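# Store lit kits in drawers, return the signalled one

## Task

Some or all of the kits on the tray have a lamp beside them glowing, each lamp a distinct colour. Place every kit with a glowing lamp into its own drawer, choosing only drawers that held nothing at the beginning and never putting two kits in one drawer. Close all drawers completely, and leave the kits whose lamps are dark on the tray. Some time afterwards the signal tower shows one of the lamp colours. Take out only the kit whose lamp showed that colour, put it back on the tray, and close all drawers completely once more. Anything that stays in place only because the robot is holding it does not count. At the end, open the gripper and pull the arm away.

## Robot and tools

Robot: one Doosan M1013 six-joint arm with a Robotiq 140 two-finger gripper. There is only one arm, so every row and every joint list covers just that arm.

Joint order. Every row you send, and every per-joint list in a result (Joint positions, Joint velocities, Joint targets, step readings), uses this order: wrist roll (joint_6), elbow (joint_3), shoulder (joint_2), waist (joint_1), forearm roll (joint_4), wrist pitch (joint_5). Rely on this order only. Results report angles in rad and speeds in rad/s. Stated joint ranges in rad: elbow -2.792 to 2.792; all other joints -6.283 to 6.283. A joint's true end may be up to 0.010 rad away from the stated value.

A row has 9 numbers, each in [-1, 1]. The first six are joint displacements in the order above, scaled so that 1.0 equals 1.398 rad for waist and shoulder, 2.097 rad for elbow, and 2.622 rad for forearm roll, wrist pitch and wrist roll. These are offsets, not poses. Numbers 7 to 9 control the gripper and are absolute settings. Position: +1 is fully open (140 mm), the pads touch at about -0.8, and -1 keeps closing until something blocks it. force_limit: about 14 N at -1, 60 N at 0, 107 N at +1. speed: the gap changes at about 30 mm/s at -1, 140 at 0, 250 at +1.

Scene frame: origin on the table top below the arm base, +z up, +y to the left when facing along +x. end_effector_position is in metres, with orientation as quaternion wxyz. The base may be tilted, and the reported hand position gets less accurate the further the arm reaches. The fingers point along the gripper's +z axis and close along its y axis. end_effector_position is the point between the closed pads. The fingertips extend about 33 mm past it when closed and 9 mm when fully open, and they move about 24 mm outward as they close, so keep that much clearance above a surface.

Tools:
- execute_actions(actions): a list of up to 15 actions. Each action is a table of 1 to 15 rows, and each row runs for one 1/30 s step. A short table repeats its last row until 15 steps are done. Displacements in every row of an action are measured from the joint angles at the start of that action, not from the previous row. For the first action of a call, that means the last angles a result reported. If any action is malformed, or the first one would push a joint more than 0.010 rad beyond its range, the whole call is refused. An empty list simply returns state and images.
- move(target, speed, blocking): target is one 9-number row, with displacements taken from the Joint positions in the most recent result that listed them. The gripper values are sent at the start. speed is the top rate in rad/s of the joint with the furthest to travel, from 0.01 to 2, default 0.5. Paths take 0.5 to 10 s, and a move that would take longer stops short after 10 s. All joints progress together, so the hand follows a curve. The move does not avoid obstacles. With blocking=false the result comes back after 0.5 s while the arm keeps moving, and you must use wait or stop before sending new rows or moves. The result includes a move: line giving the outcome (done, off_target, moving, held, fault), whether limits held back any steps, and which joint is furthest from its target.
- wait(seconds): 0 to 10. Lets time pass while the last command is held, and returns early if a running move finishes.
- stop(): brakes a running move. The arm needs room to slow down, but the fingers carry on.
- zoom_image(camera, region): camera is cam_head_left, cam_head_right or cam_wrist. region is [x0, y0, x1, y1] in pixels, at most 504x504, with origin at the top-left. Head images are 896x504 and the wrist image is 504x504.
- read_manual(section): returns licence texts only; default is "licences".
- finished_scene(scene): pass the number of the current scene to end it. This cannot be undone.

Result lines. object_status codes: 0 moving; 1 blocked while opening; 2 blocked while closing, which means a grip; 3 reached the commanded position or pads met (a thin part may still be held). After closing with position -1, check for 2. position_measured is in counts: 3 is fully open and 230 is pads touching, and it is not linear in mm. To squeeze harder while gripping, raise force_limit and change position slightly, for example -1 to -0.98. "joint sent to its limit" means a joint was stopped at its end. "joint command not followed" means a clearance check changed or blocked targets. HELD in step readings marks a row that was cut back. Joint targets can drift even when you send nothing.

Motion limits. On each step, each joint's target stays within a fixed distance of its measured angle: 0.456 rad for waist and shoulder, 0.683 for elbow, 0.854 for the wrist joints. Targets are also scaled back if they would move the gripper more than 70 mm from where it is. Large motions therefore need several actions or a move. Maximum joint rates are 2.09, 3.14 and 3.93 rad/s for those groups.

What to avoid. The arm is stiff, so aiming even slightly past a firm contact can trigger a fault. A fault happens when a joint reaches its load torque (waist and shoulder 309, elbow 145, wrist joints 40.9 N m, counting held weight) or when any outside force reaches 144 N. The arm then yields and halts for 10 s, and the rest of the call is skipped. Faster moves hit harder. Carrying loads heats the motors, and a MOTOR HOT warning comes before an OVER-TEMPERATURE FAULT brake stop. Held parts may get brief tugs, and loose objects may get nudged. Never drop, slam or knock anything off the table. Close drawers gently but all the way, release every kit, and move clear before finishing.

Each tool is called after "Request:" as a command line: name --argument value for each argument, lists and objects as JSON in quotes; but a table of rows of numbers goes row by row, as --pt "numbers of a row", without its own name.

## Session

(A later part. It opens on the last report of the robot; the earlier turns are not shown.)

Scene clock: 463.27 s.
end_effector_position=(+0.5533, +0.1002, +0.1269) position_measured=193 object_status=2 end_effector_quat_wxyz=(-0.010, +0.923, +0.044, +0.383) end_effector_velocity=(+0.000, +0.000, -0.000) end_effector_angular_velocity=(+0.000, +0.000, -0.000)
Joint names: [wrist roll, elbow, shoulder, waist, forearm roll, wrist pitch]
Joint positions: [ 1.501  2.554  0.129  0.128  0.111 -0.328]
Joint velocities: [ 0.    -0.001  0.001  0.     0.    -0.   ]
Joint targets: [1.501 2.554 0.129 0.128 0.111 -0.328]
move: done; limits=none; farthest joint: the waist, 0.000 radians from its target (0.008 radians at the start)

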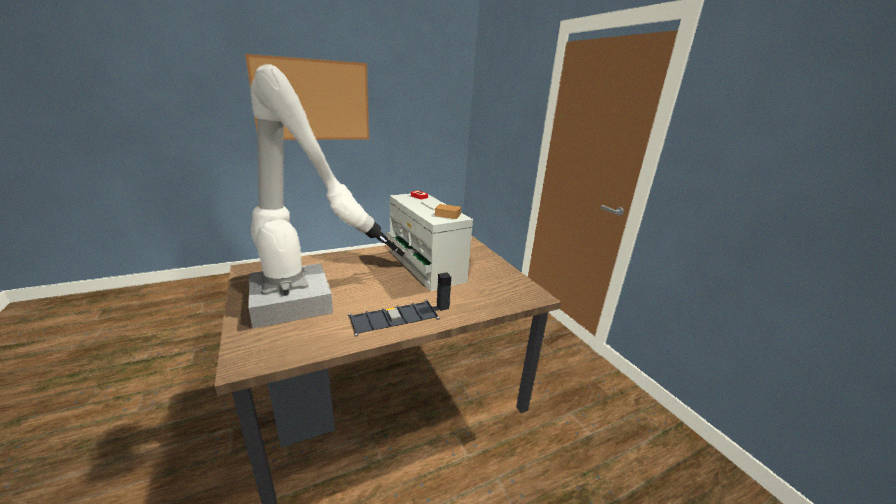

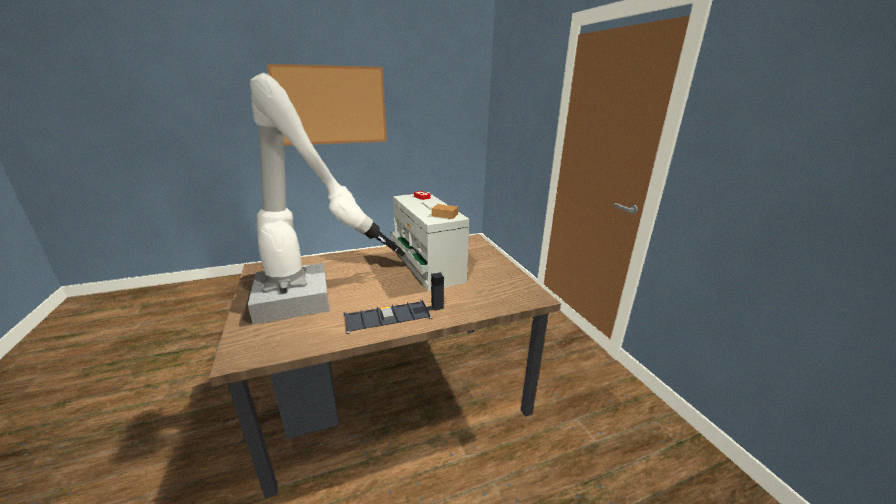

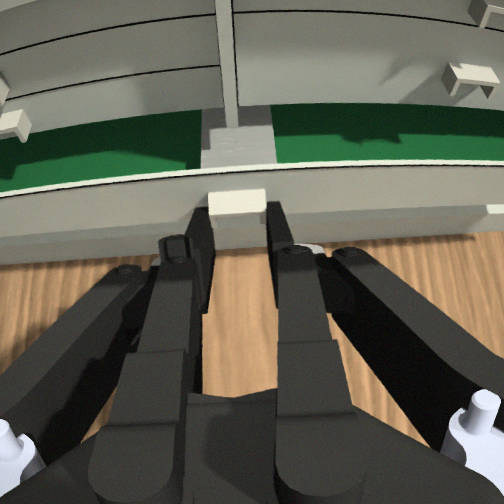

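Request:
move --target '[0.0006,-0.0357,0.0387,-0.0042,-0.0025,0.0078,-1,0,0]' --speed 0.1

Request:
move --target '[0,0,0,0,0,0,-0.25,0,0]'

Request:
move --target '[0.0135,0.011,0.0902,0,-0.0124,-0.0566,-0.25,0,0]' --speed 0.2

Scene clock: 475.20 s.
end_effector_position=(+0.5970, +0.1041, +0.1270) position_measured=193 object_status=2 end_effector_quat_wxyz=(-0.010, +0.923, +0.044, +0.383) end_effector_velocity=(+0.001, +0.000, -0.000) end_effector_angular_velocity=(-0.000, +0.000, +0.001)
Joint names: [wrist roll, elbow, shoulder, waist, forearm roll, wrist pitch]
Joint positions: [ 1.502  2.479  0.183  0.122  0.104 -0.307]
Joint velocities: [-0.001 -0.001  0.001  0.    -0.     0.   ]
Joint targets: [1.502 2.479 0.183 0.122 0.104 -0.307]
move: done; limits=none; farthest joint: the waist, 0.000 radians from its target (0.006 radians at the start)

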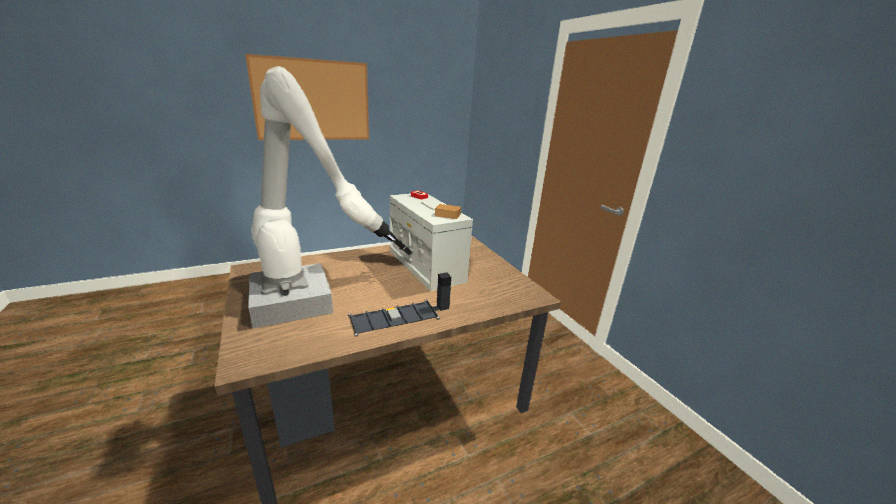

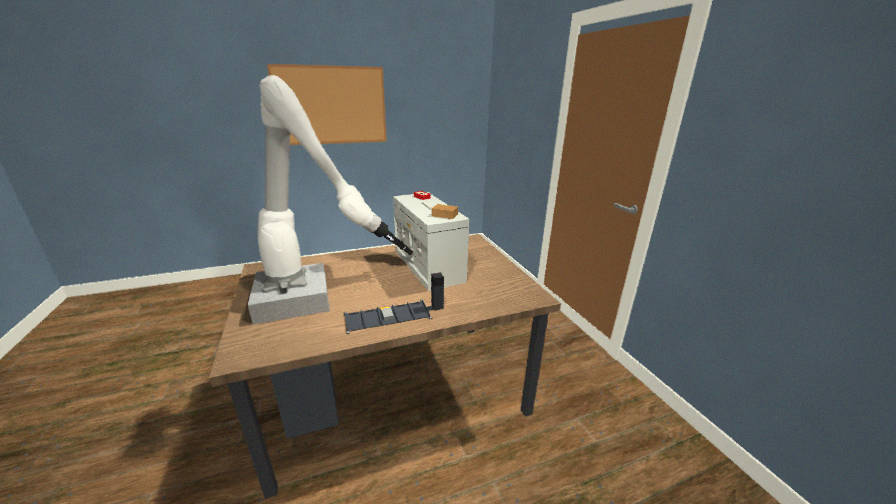

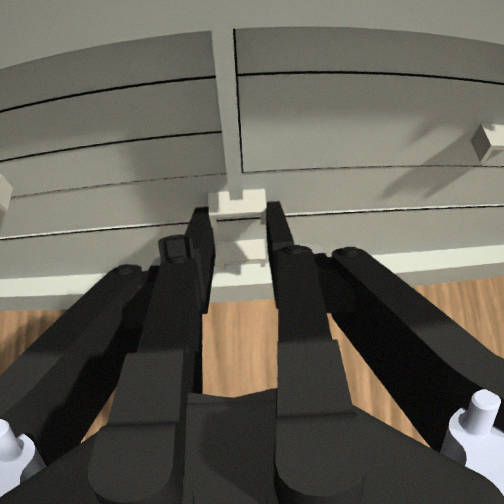

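Scene clock: 475.70 s.
end_effector_position=(+0.5970, +0.1041, +0.1270) position_measured=160 object_status=3 end_effector_quat_wxyz=(-0.010, +0.923, +0.044, +0.383) end_effector_velocity=(+0.000, +0.000, +0.001) end_effector_angular_velocity=(-0.001, -0.001, +0.001)
Joint names: [wrist roll, elbow, shoulder, waist, forearm roll, wrist pitch]
Joint positions: [ 1.502  2.479  0.183  0.122  0.104 -0.307]
Joint velocities: [-0.001  0.    -0.001  0.    -0.001  0.   ]
Joint targets: [1.502 2.479 0.183 0.122 0.104 -0.307]
move: done; limits=none; farthest joint: the waist, 0.000 radians from its target (0.000 radians at the start)

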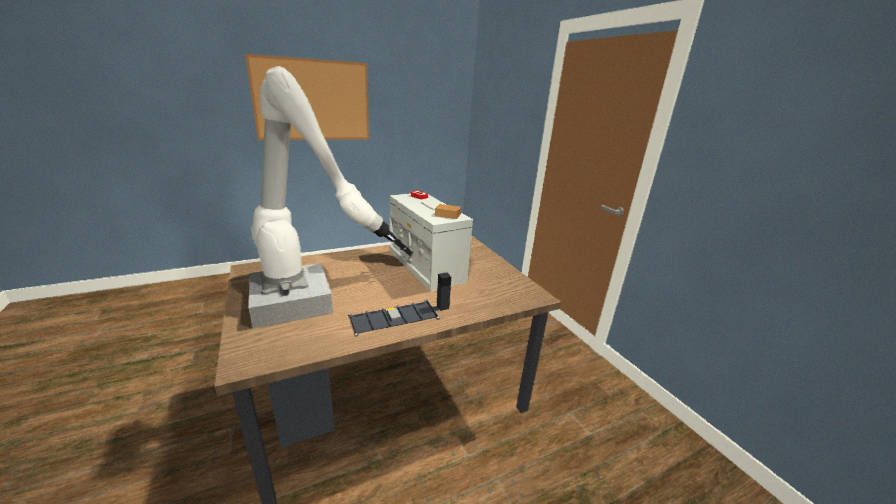

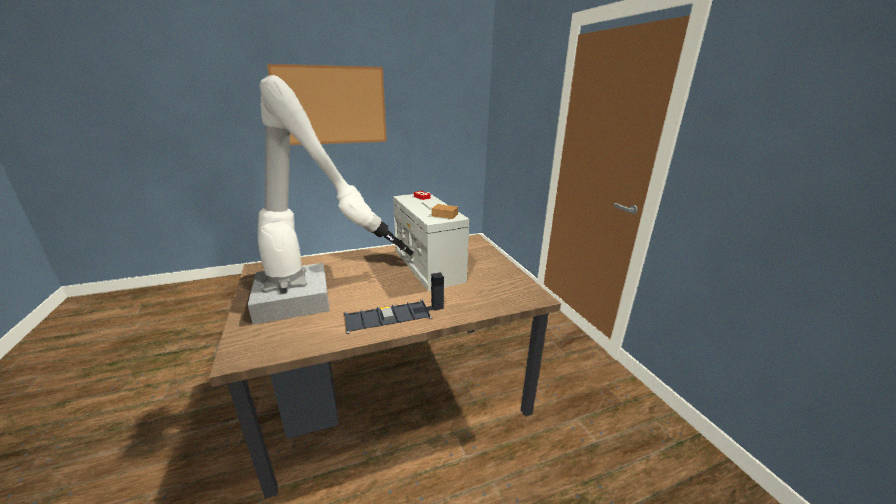

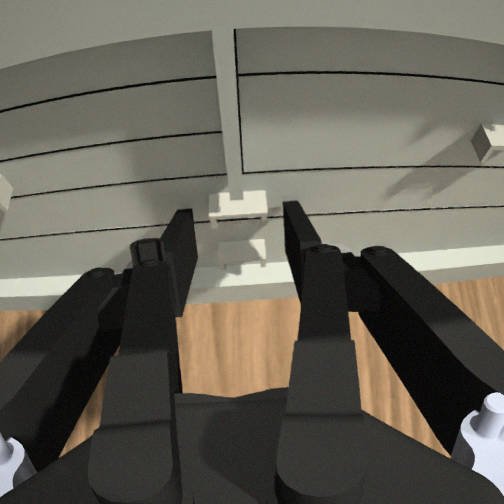

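Scene clock: 476.80 s.
end_effector_position=(+0.5962, +0.1032, +0.0751) position_measured=160 object_status=3 end_effector_quat_wxyz=(-0.010, +0.923, +0.043, +0.383) end_effector_velocity=(-0.000, -0.000, -0.001) end_effector_angular_velocity=(-0.001, +0.000, +0.000)
Joint names: [wrist roll, elbow, shoulder, waist, forearm roll, wrist pitch]
Joint positions: [ 1.538  2.502  0.309  0.122  0.072 -0.456]
Joint velocities: [-0.001  0.     0.001  0.     0.001 -0.001]
Joint targets: [1.538 2.502 0.309 0.122 0.072 -0.456]
move: done; limits=none; farthest joint: the waist, 0.000 radians from its target (0.000 radians at the start)

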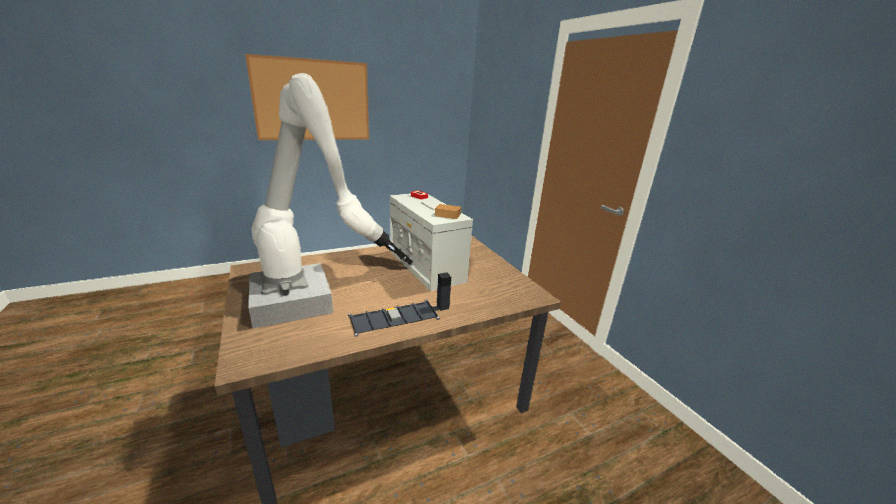

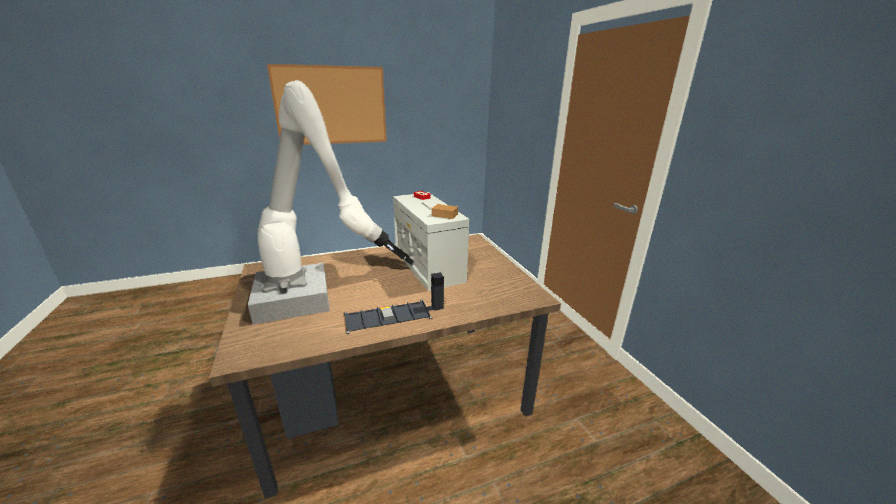

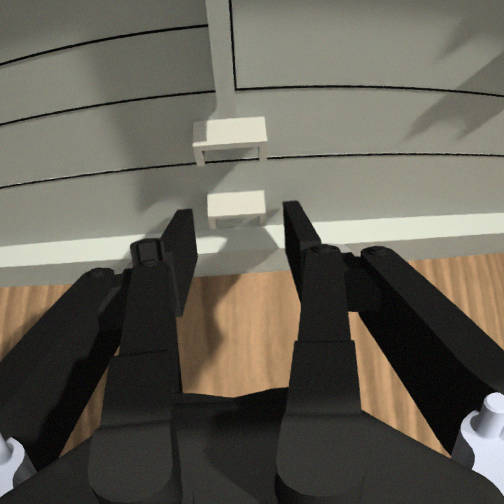

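Request:
move --target '[0,0,0,0.001,0,0,-1,0,-0.5]'

Request:
move --target '[0.0009,0.0362,-0.0266,0.0042,0.0013,-0.0148,-1,0,0]' --speed 0.12

Request:
move --target '[0.0007,0.0358,-0.0264,0.0056,0.0022,-0.0146,-1,0,0]' --speed 0.15

Request:
move --target '[0.0003,0.0165,-0.0122,0.0031,0.0014,-0.0068,-1,0,0]' --speed 0.1

Request:
move --target '[0,0,0,0,0,0,-0.25,0,0]'

Scene clock: 481.80 s.
end_effector_position=(+0.5960, +0.1040, +0.0751) position_measured=193 object_status=2 end_effector_quat_wxyz=(-0.010, +0.923, +0.044, +0.383) end_effector_velocity=(+0.000, +0.000, +0.000) end_effector_angular_velocity=(+0.001, -0.001, -0.000)
Joint names: [wrist roll, elbow, shoulder, waist, forearm roll, wrist pitch]
Joint positions: [ 1.538  2.502  0.309  0.124  0.072 -0.456]
Joint velocities: [ 0.001  0.    -0.     0.    -0.    -0.001]
Joint targets: [1.538 2.502 0.309 0.124 0.072 -0.456]
move: done; limits=none; farthest joint: the waist, 0.000 radians from its target (0.001 radians at the start)

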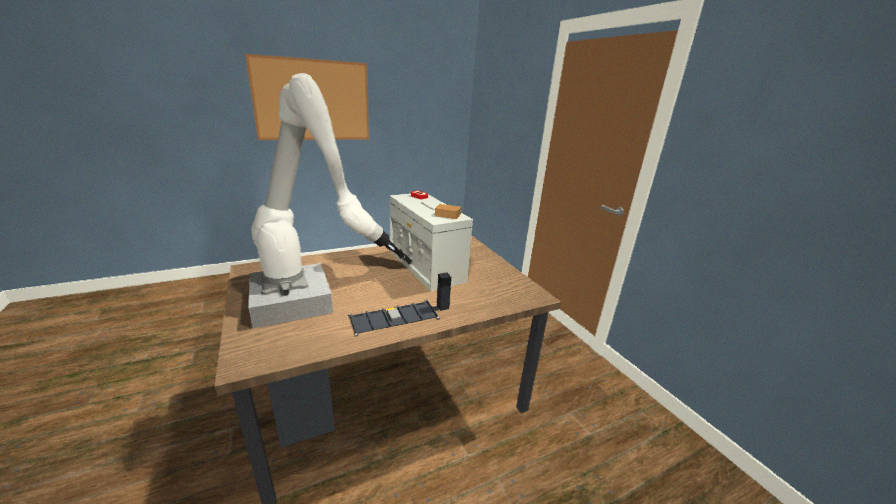

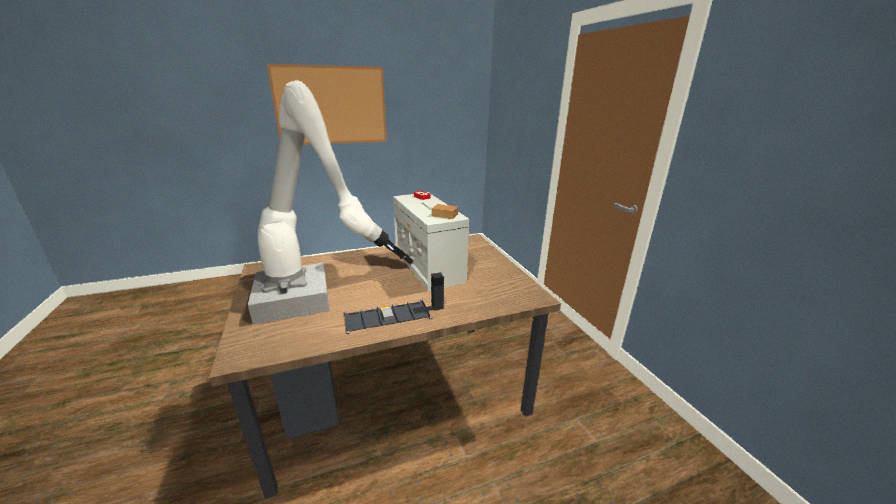

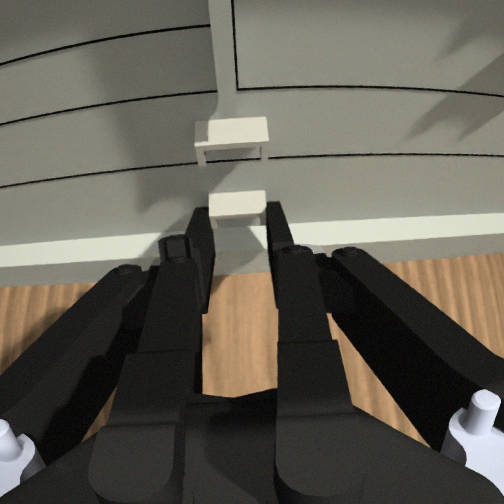

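Scene clock: 482.77 s.
end_effector_position=(+0.5533, +0.1002, +0.0751) position_measured=193 object_status=2 end_effector_quat_wxyz=(-0.010, +0.923, +0.044, +0.383) end_effector_velocity=(-0.001, +0.000, -0.001) end_effector_angular_velocity=(-0.001, +0.002, +0.001)
Joint names: [wrist roll, elbow, shoulder, waist, forearm roll, wrist pitch]
Joint positions: [ 1.54   2.578  0.272  0.13   0.075 -0.495]
Joint velocities: [-0.001  0.001  0.     0.    -0.001  0.001]
Joint targets: [1.540 2.578 0.272 0.130 0.075 -0.495]
move: done; limits=none; farthest joint: the waist, 0.000 radians from its target (0.006 radians at the start)

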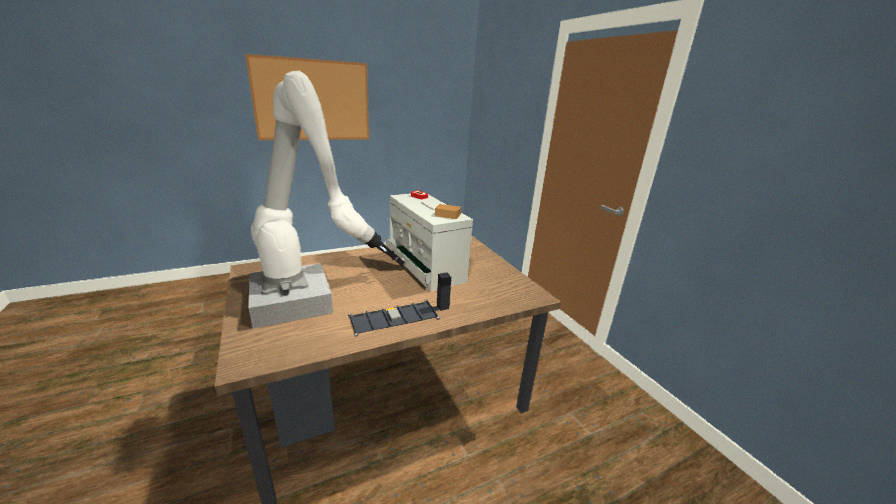

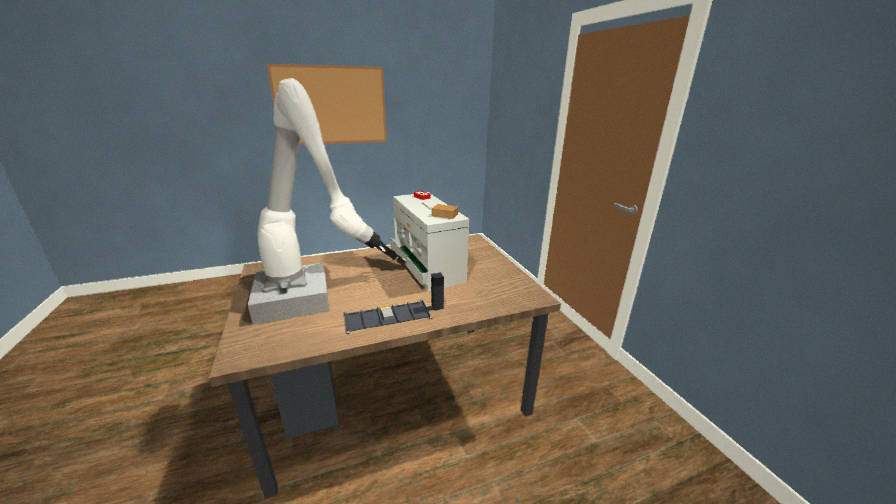

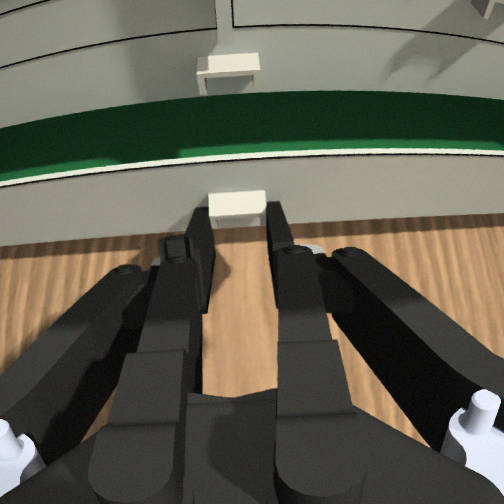

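Scene clock: 483.60 s.
end_effector_position=(+0.5104, +0.0964, +0.0751) position_measured=193 object_status=2 end_effector_quat_wxyz=(-0.010, +0.923, +0.044, +0.383) end_effector_velocity=(-0.000, -0.000, +0.000) end_effector_angular_velocity=(-0.000, -0.000, -0.000)
Joint names: [wrist roll, elbow, shoulder, waist, forearm roll, wrist pitch]
Joint positions: [ 1.542  2.653  0.235  0.137  0.081 -0.533]
Joint velocities: [-0.     0.001 -0.     0.     0.    -0.001]
Joint targets: [1.542 2.653 0.235 0.137 0.081 -0.533]
move: done; limits=none; farthest joint: the waist, 0.000 radians from its target (0.008 radians at the start)

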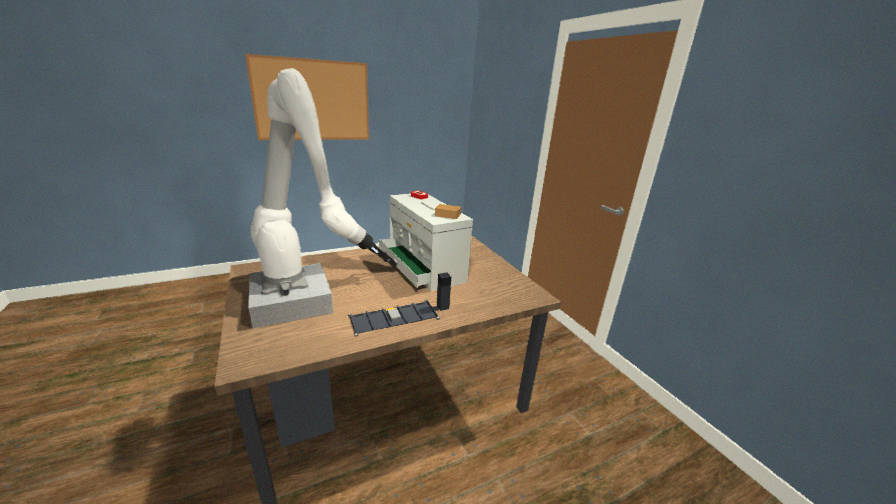

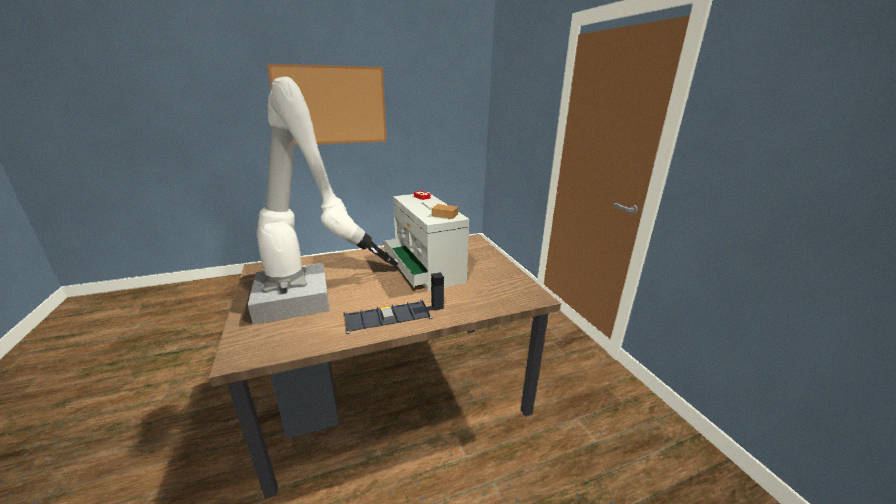

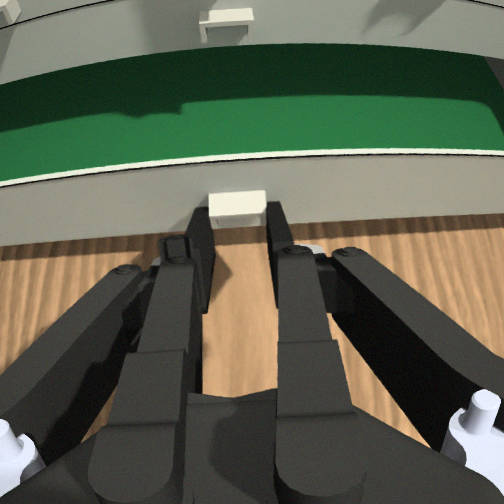

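Scene clock: 484.37 s.
end_effector_position=(+0.4906, +0.0946, +0.0751) position_measured=193 object_status=2 end_effector_quat_wxyz=(-0.010, +0.923, +0.044, +0.383) end_effector_velocity=(-0.000, +0.000, +0.000) end_effector_angular_velocity=(+0.000, -0.001, +0.001)
Joint names: [wrist roll, elbow, shoulder, waist, forearm roll, wrist pitch]
Joint positions: [ 1.542  2.688  0.218  0.142  0.085 -0.551]
Joint velocities: [ 0.     0.001 -0.     0.    -0.001 -0.001]
Joint targets: [1.542 2.688 0.218 0.142 0.085 -0.551]
move: done; limits=none; farthest joint: the waist, 0.000 radians from its target (0.004 radians at the start)

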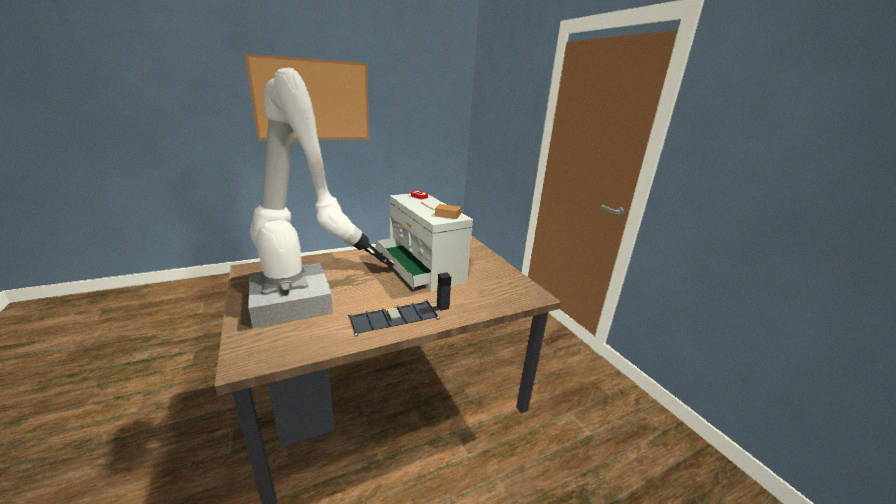

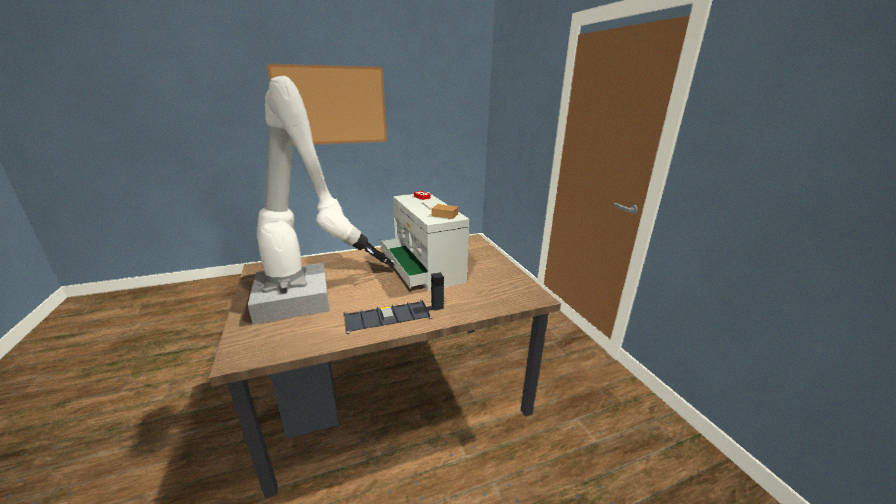

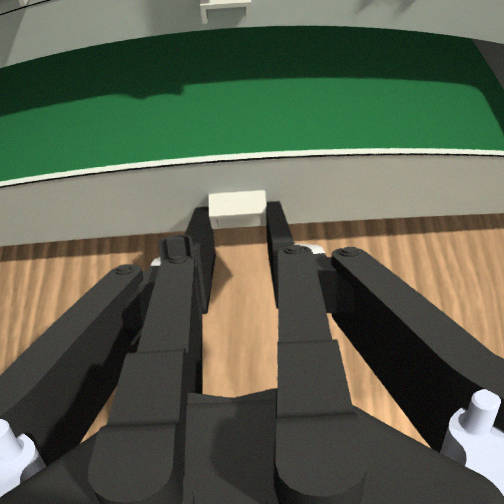

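Scene clock: 484.87 s.
end_effector_position=(+0.4906, +0.0947, +0.0751) position_measured=160 object_status=3 end_effector_quat_wxyz=(-0.010, +0.923, +0.044, +0.383) end_effector_velocity=(+0.000, +0.000, +0.000) end_effector_angular_velocity=(+0.000, -0.001, -0.000)
Joint names: [wrist roll, elbow, shoulder, waist, forearm roll, wrist pitch]
Joint positions: [ 1.542  2.688  0.218  0.142  0.085 -0.551]
Joint velocities: [ 0.001 -0.    -0.    -0.    -0.001 -0.001]
Joint targets: [1.542 2.688 0.218 0.142 0.085 -0.551]
move: done; limits=none; farthest joint: the waist, 0.000 radians from its target (0.000 radians at the start)

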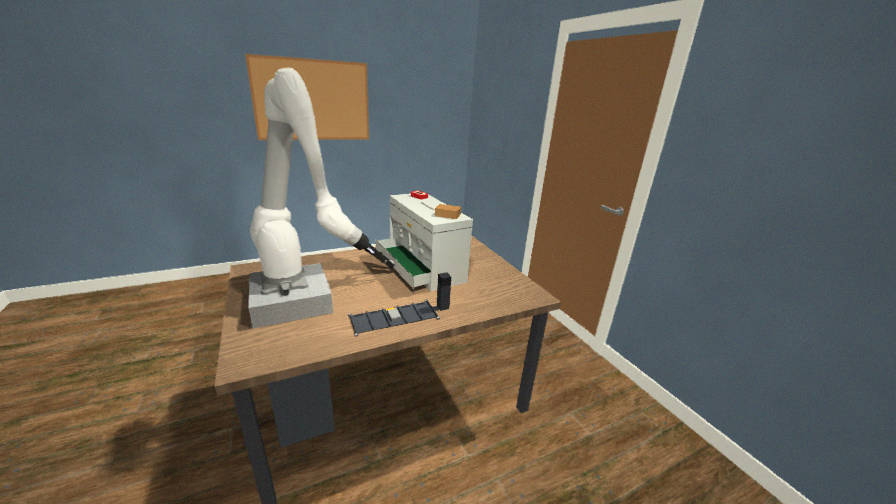

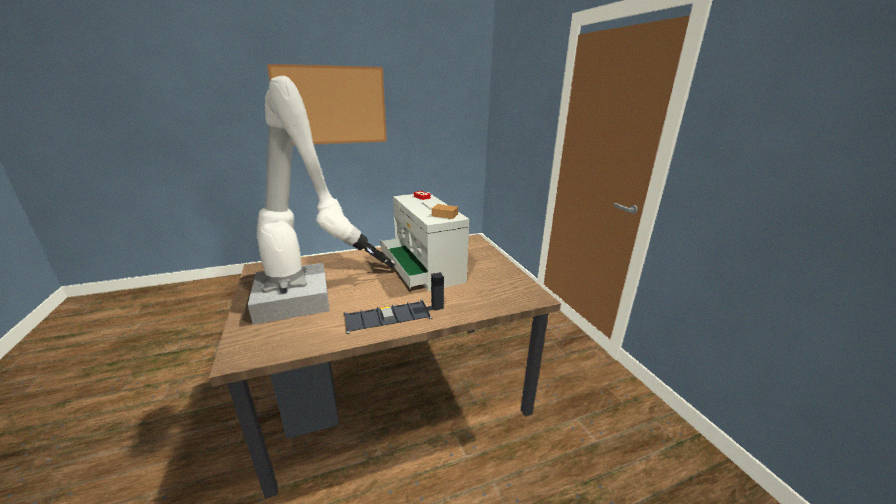

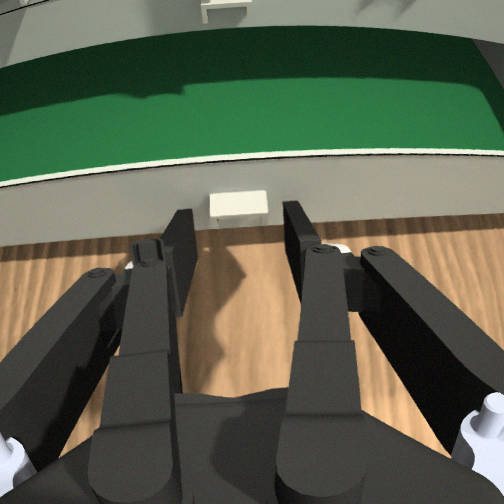

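Request:
move --target '[0,0,-0.281,0,0,0.1762,-0.25,0,0]' --speed 0.5

Request:
move --target '[-0.8394,-0.2185,0.323,-0.6017,-0.0324,0.2761,-0.28,0,0]' --speed 1.2

Scene clock: 490.70 s.
end_effector_position=(+0.4293, +0.0989, +0.1560) position_measured=160 object_status=3 end_effector_quat_wxyz=(-0.026, +0.935, +0.046, +0.350) end_effector_velocity=(+0.000, -0.000, +0.001) end_effector_angular_velocity=(+0.000, -0.001, -0.000)
Joint names: [wrist roll, elbow, shoulder, waist, forearm roll, wrist pitch]
Joint positions: [ 1.542  2.688 -0.174  0.142  0.085 -0.089]
Joint velocities: [-0.001 -0.    -0.002 -0.     0.001  0.   ]
Joint targets: [1.542 2.688 -0.175 0.142 0.085 -0.089]
move: done; limits=none; farthest joint: the waist, 0.000 radians from its target (0.000 radians at the start)

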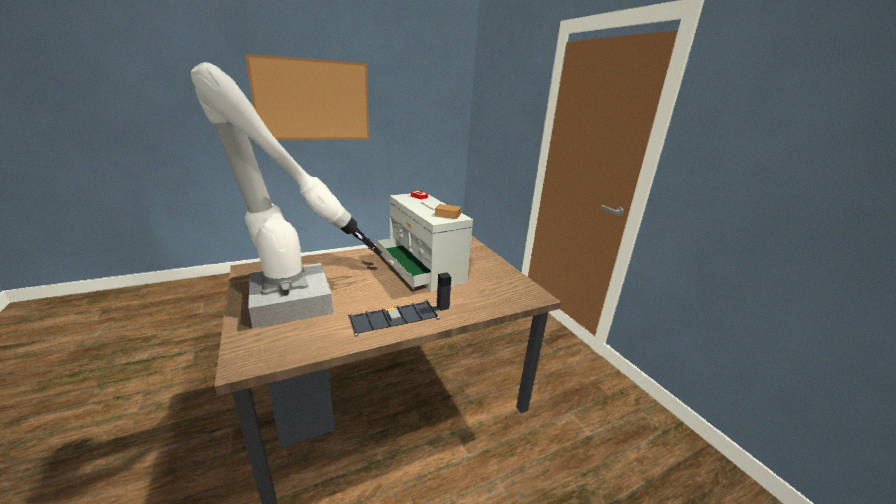

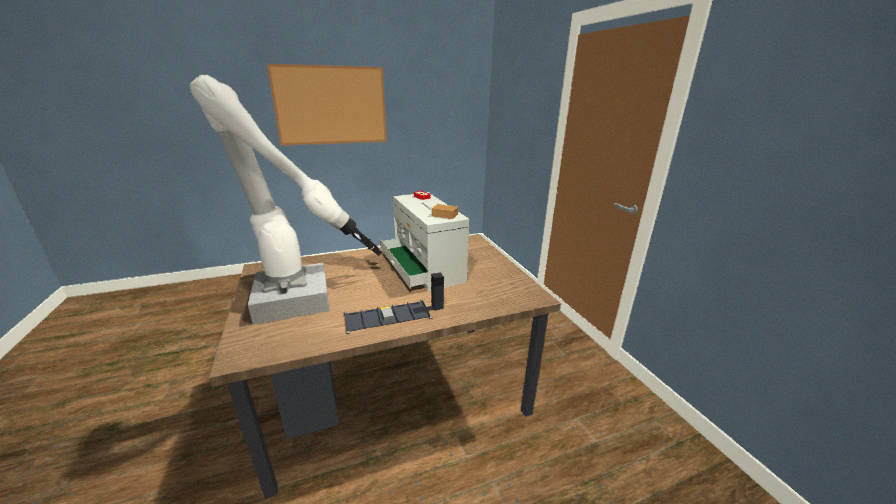

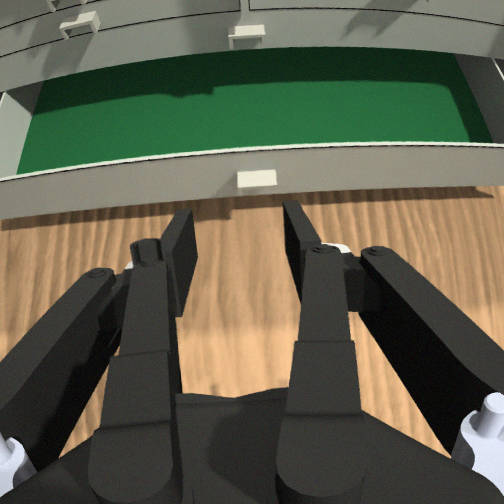

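Scene clock: 493.13 s.
end_effector_position=(+0.4086, -0.2926, +0.0678) position_measured=164 object_status=3 end_effector_quat_wxyz=(+0.006, +0.718, +0.696, -0.004) end_effector_velocity=(+0.000, -0.000, -0.000) end_effector_angular_velocity=(-0.000, +0.000, +0.000)
Joint names: [wrist roll, elbow, shoulder, waist, forearm roll, wrist pitch]
Joint positions: [-0.658  2.23   0.277 -0.699 -0.     0.635]
Joint velocities: [-0.    -0.     0.001 -0.    -0.    -0.001]
Joint targets: [-0.658 2.230 0.277 -0.699 -0.000 0.635]
move: done; limits=none; farthest joint: the wrist roll, 0.001 radians from its target (2.201 radians at the start)

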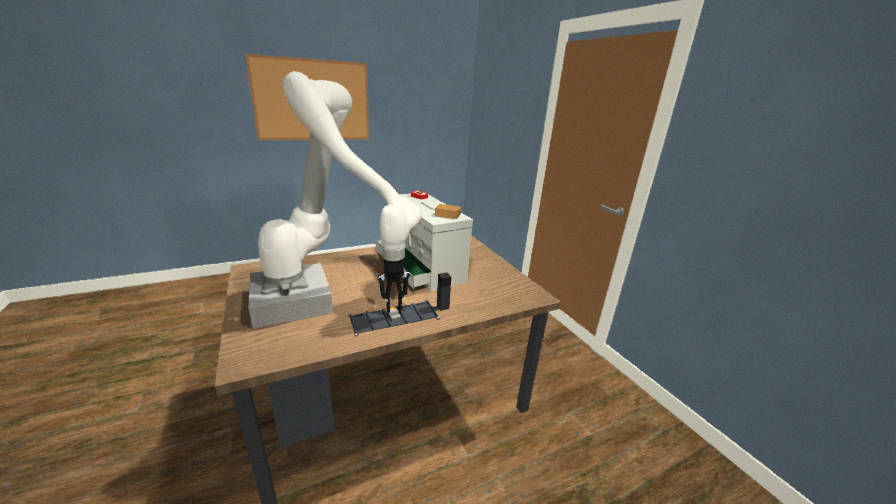

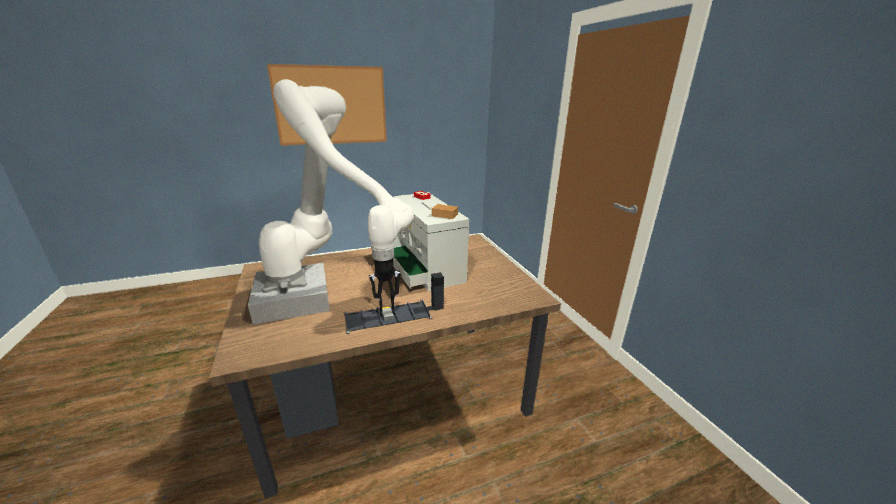

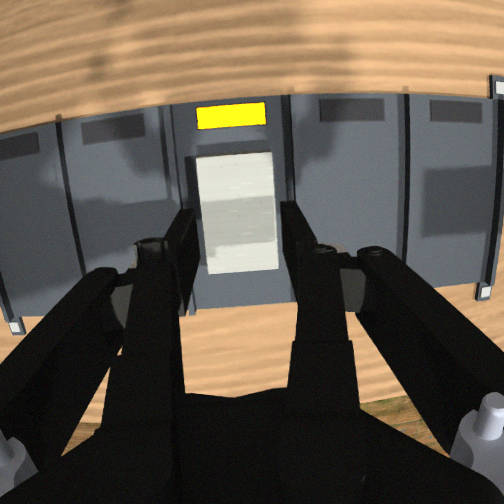

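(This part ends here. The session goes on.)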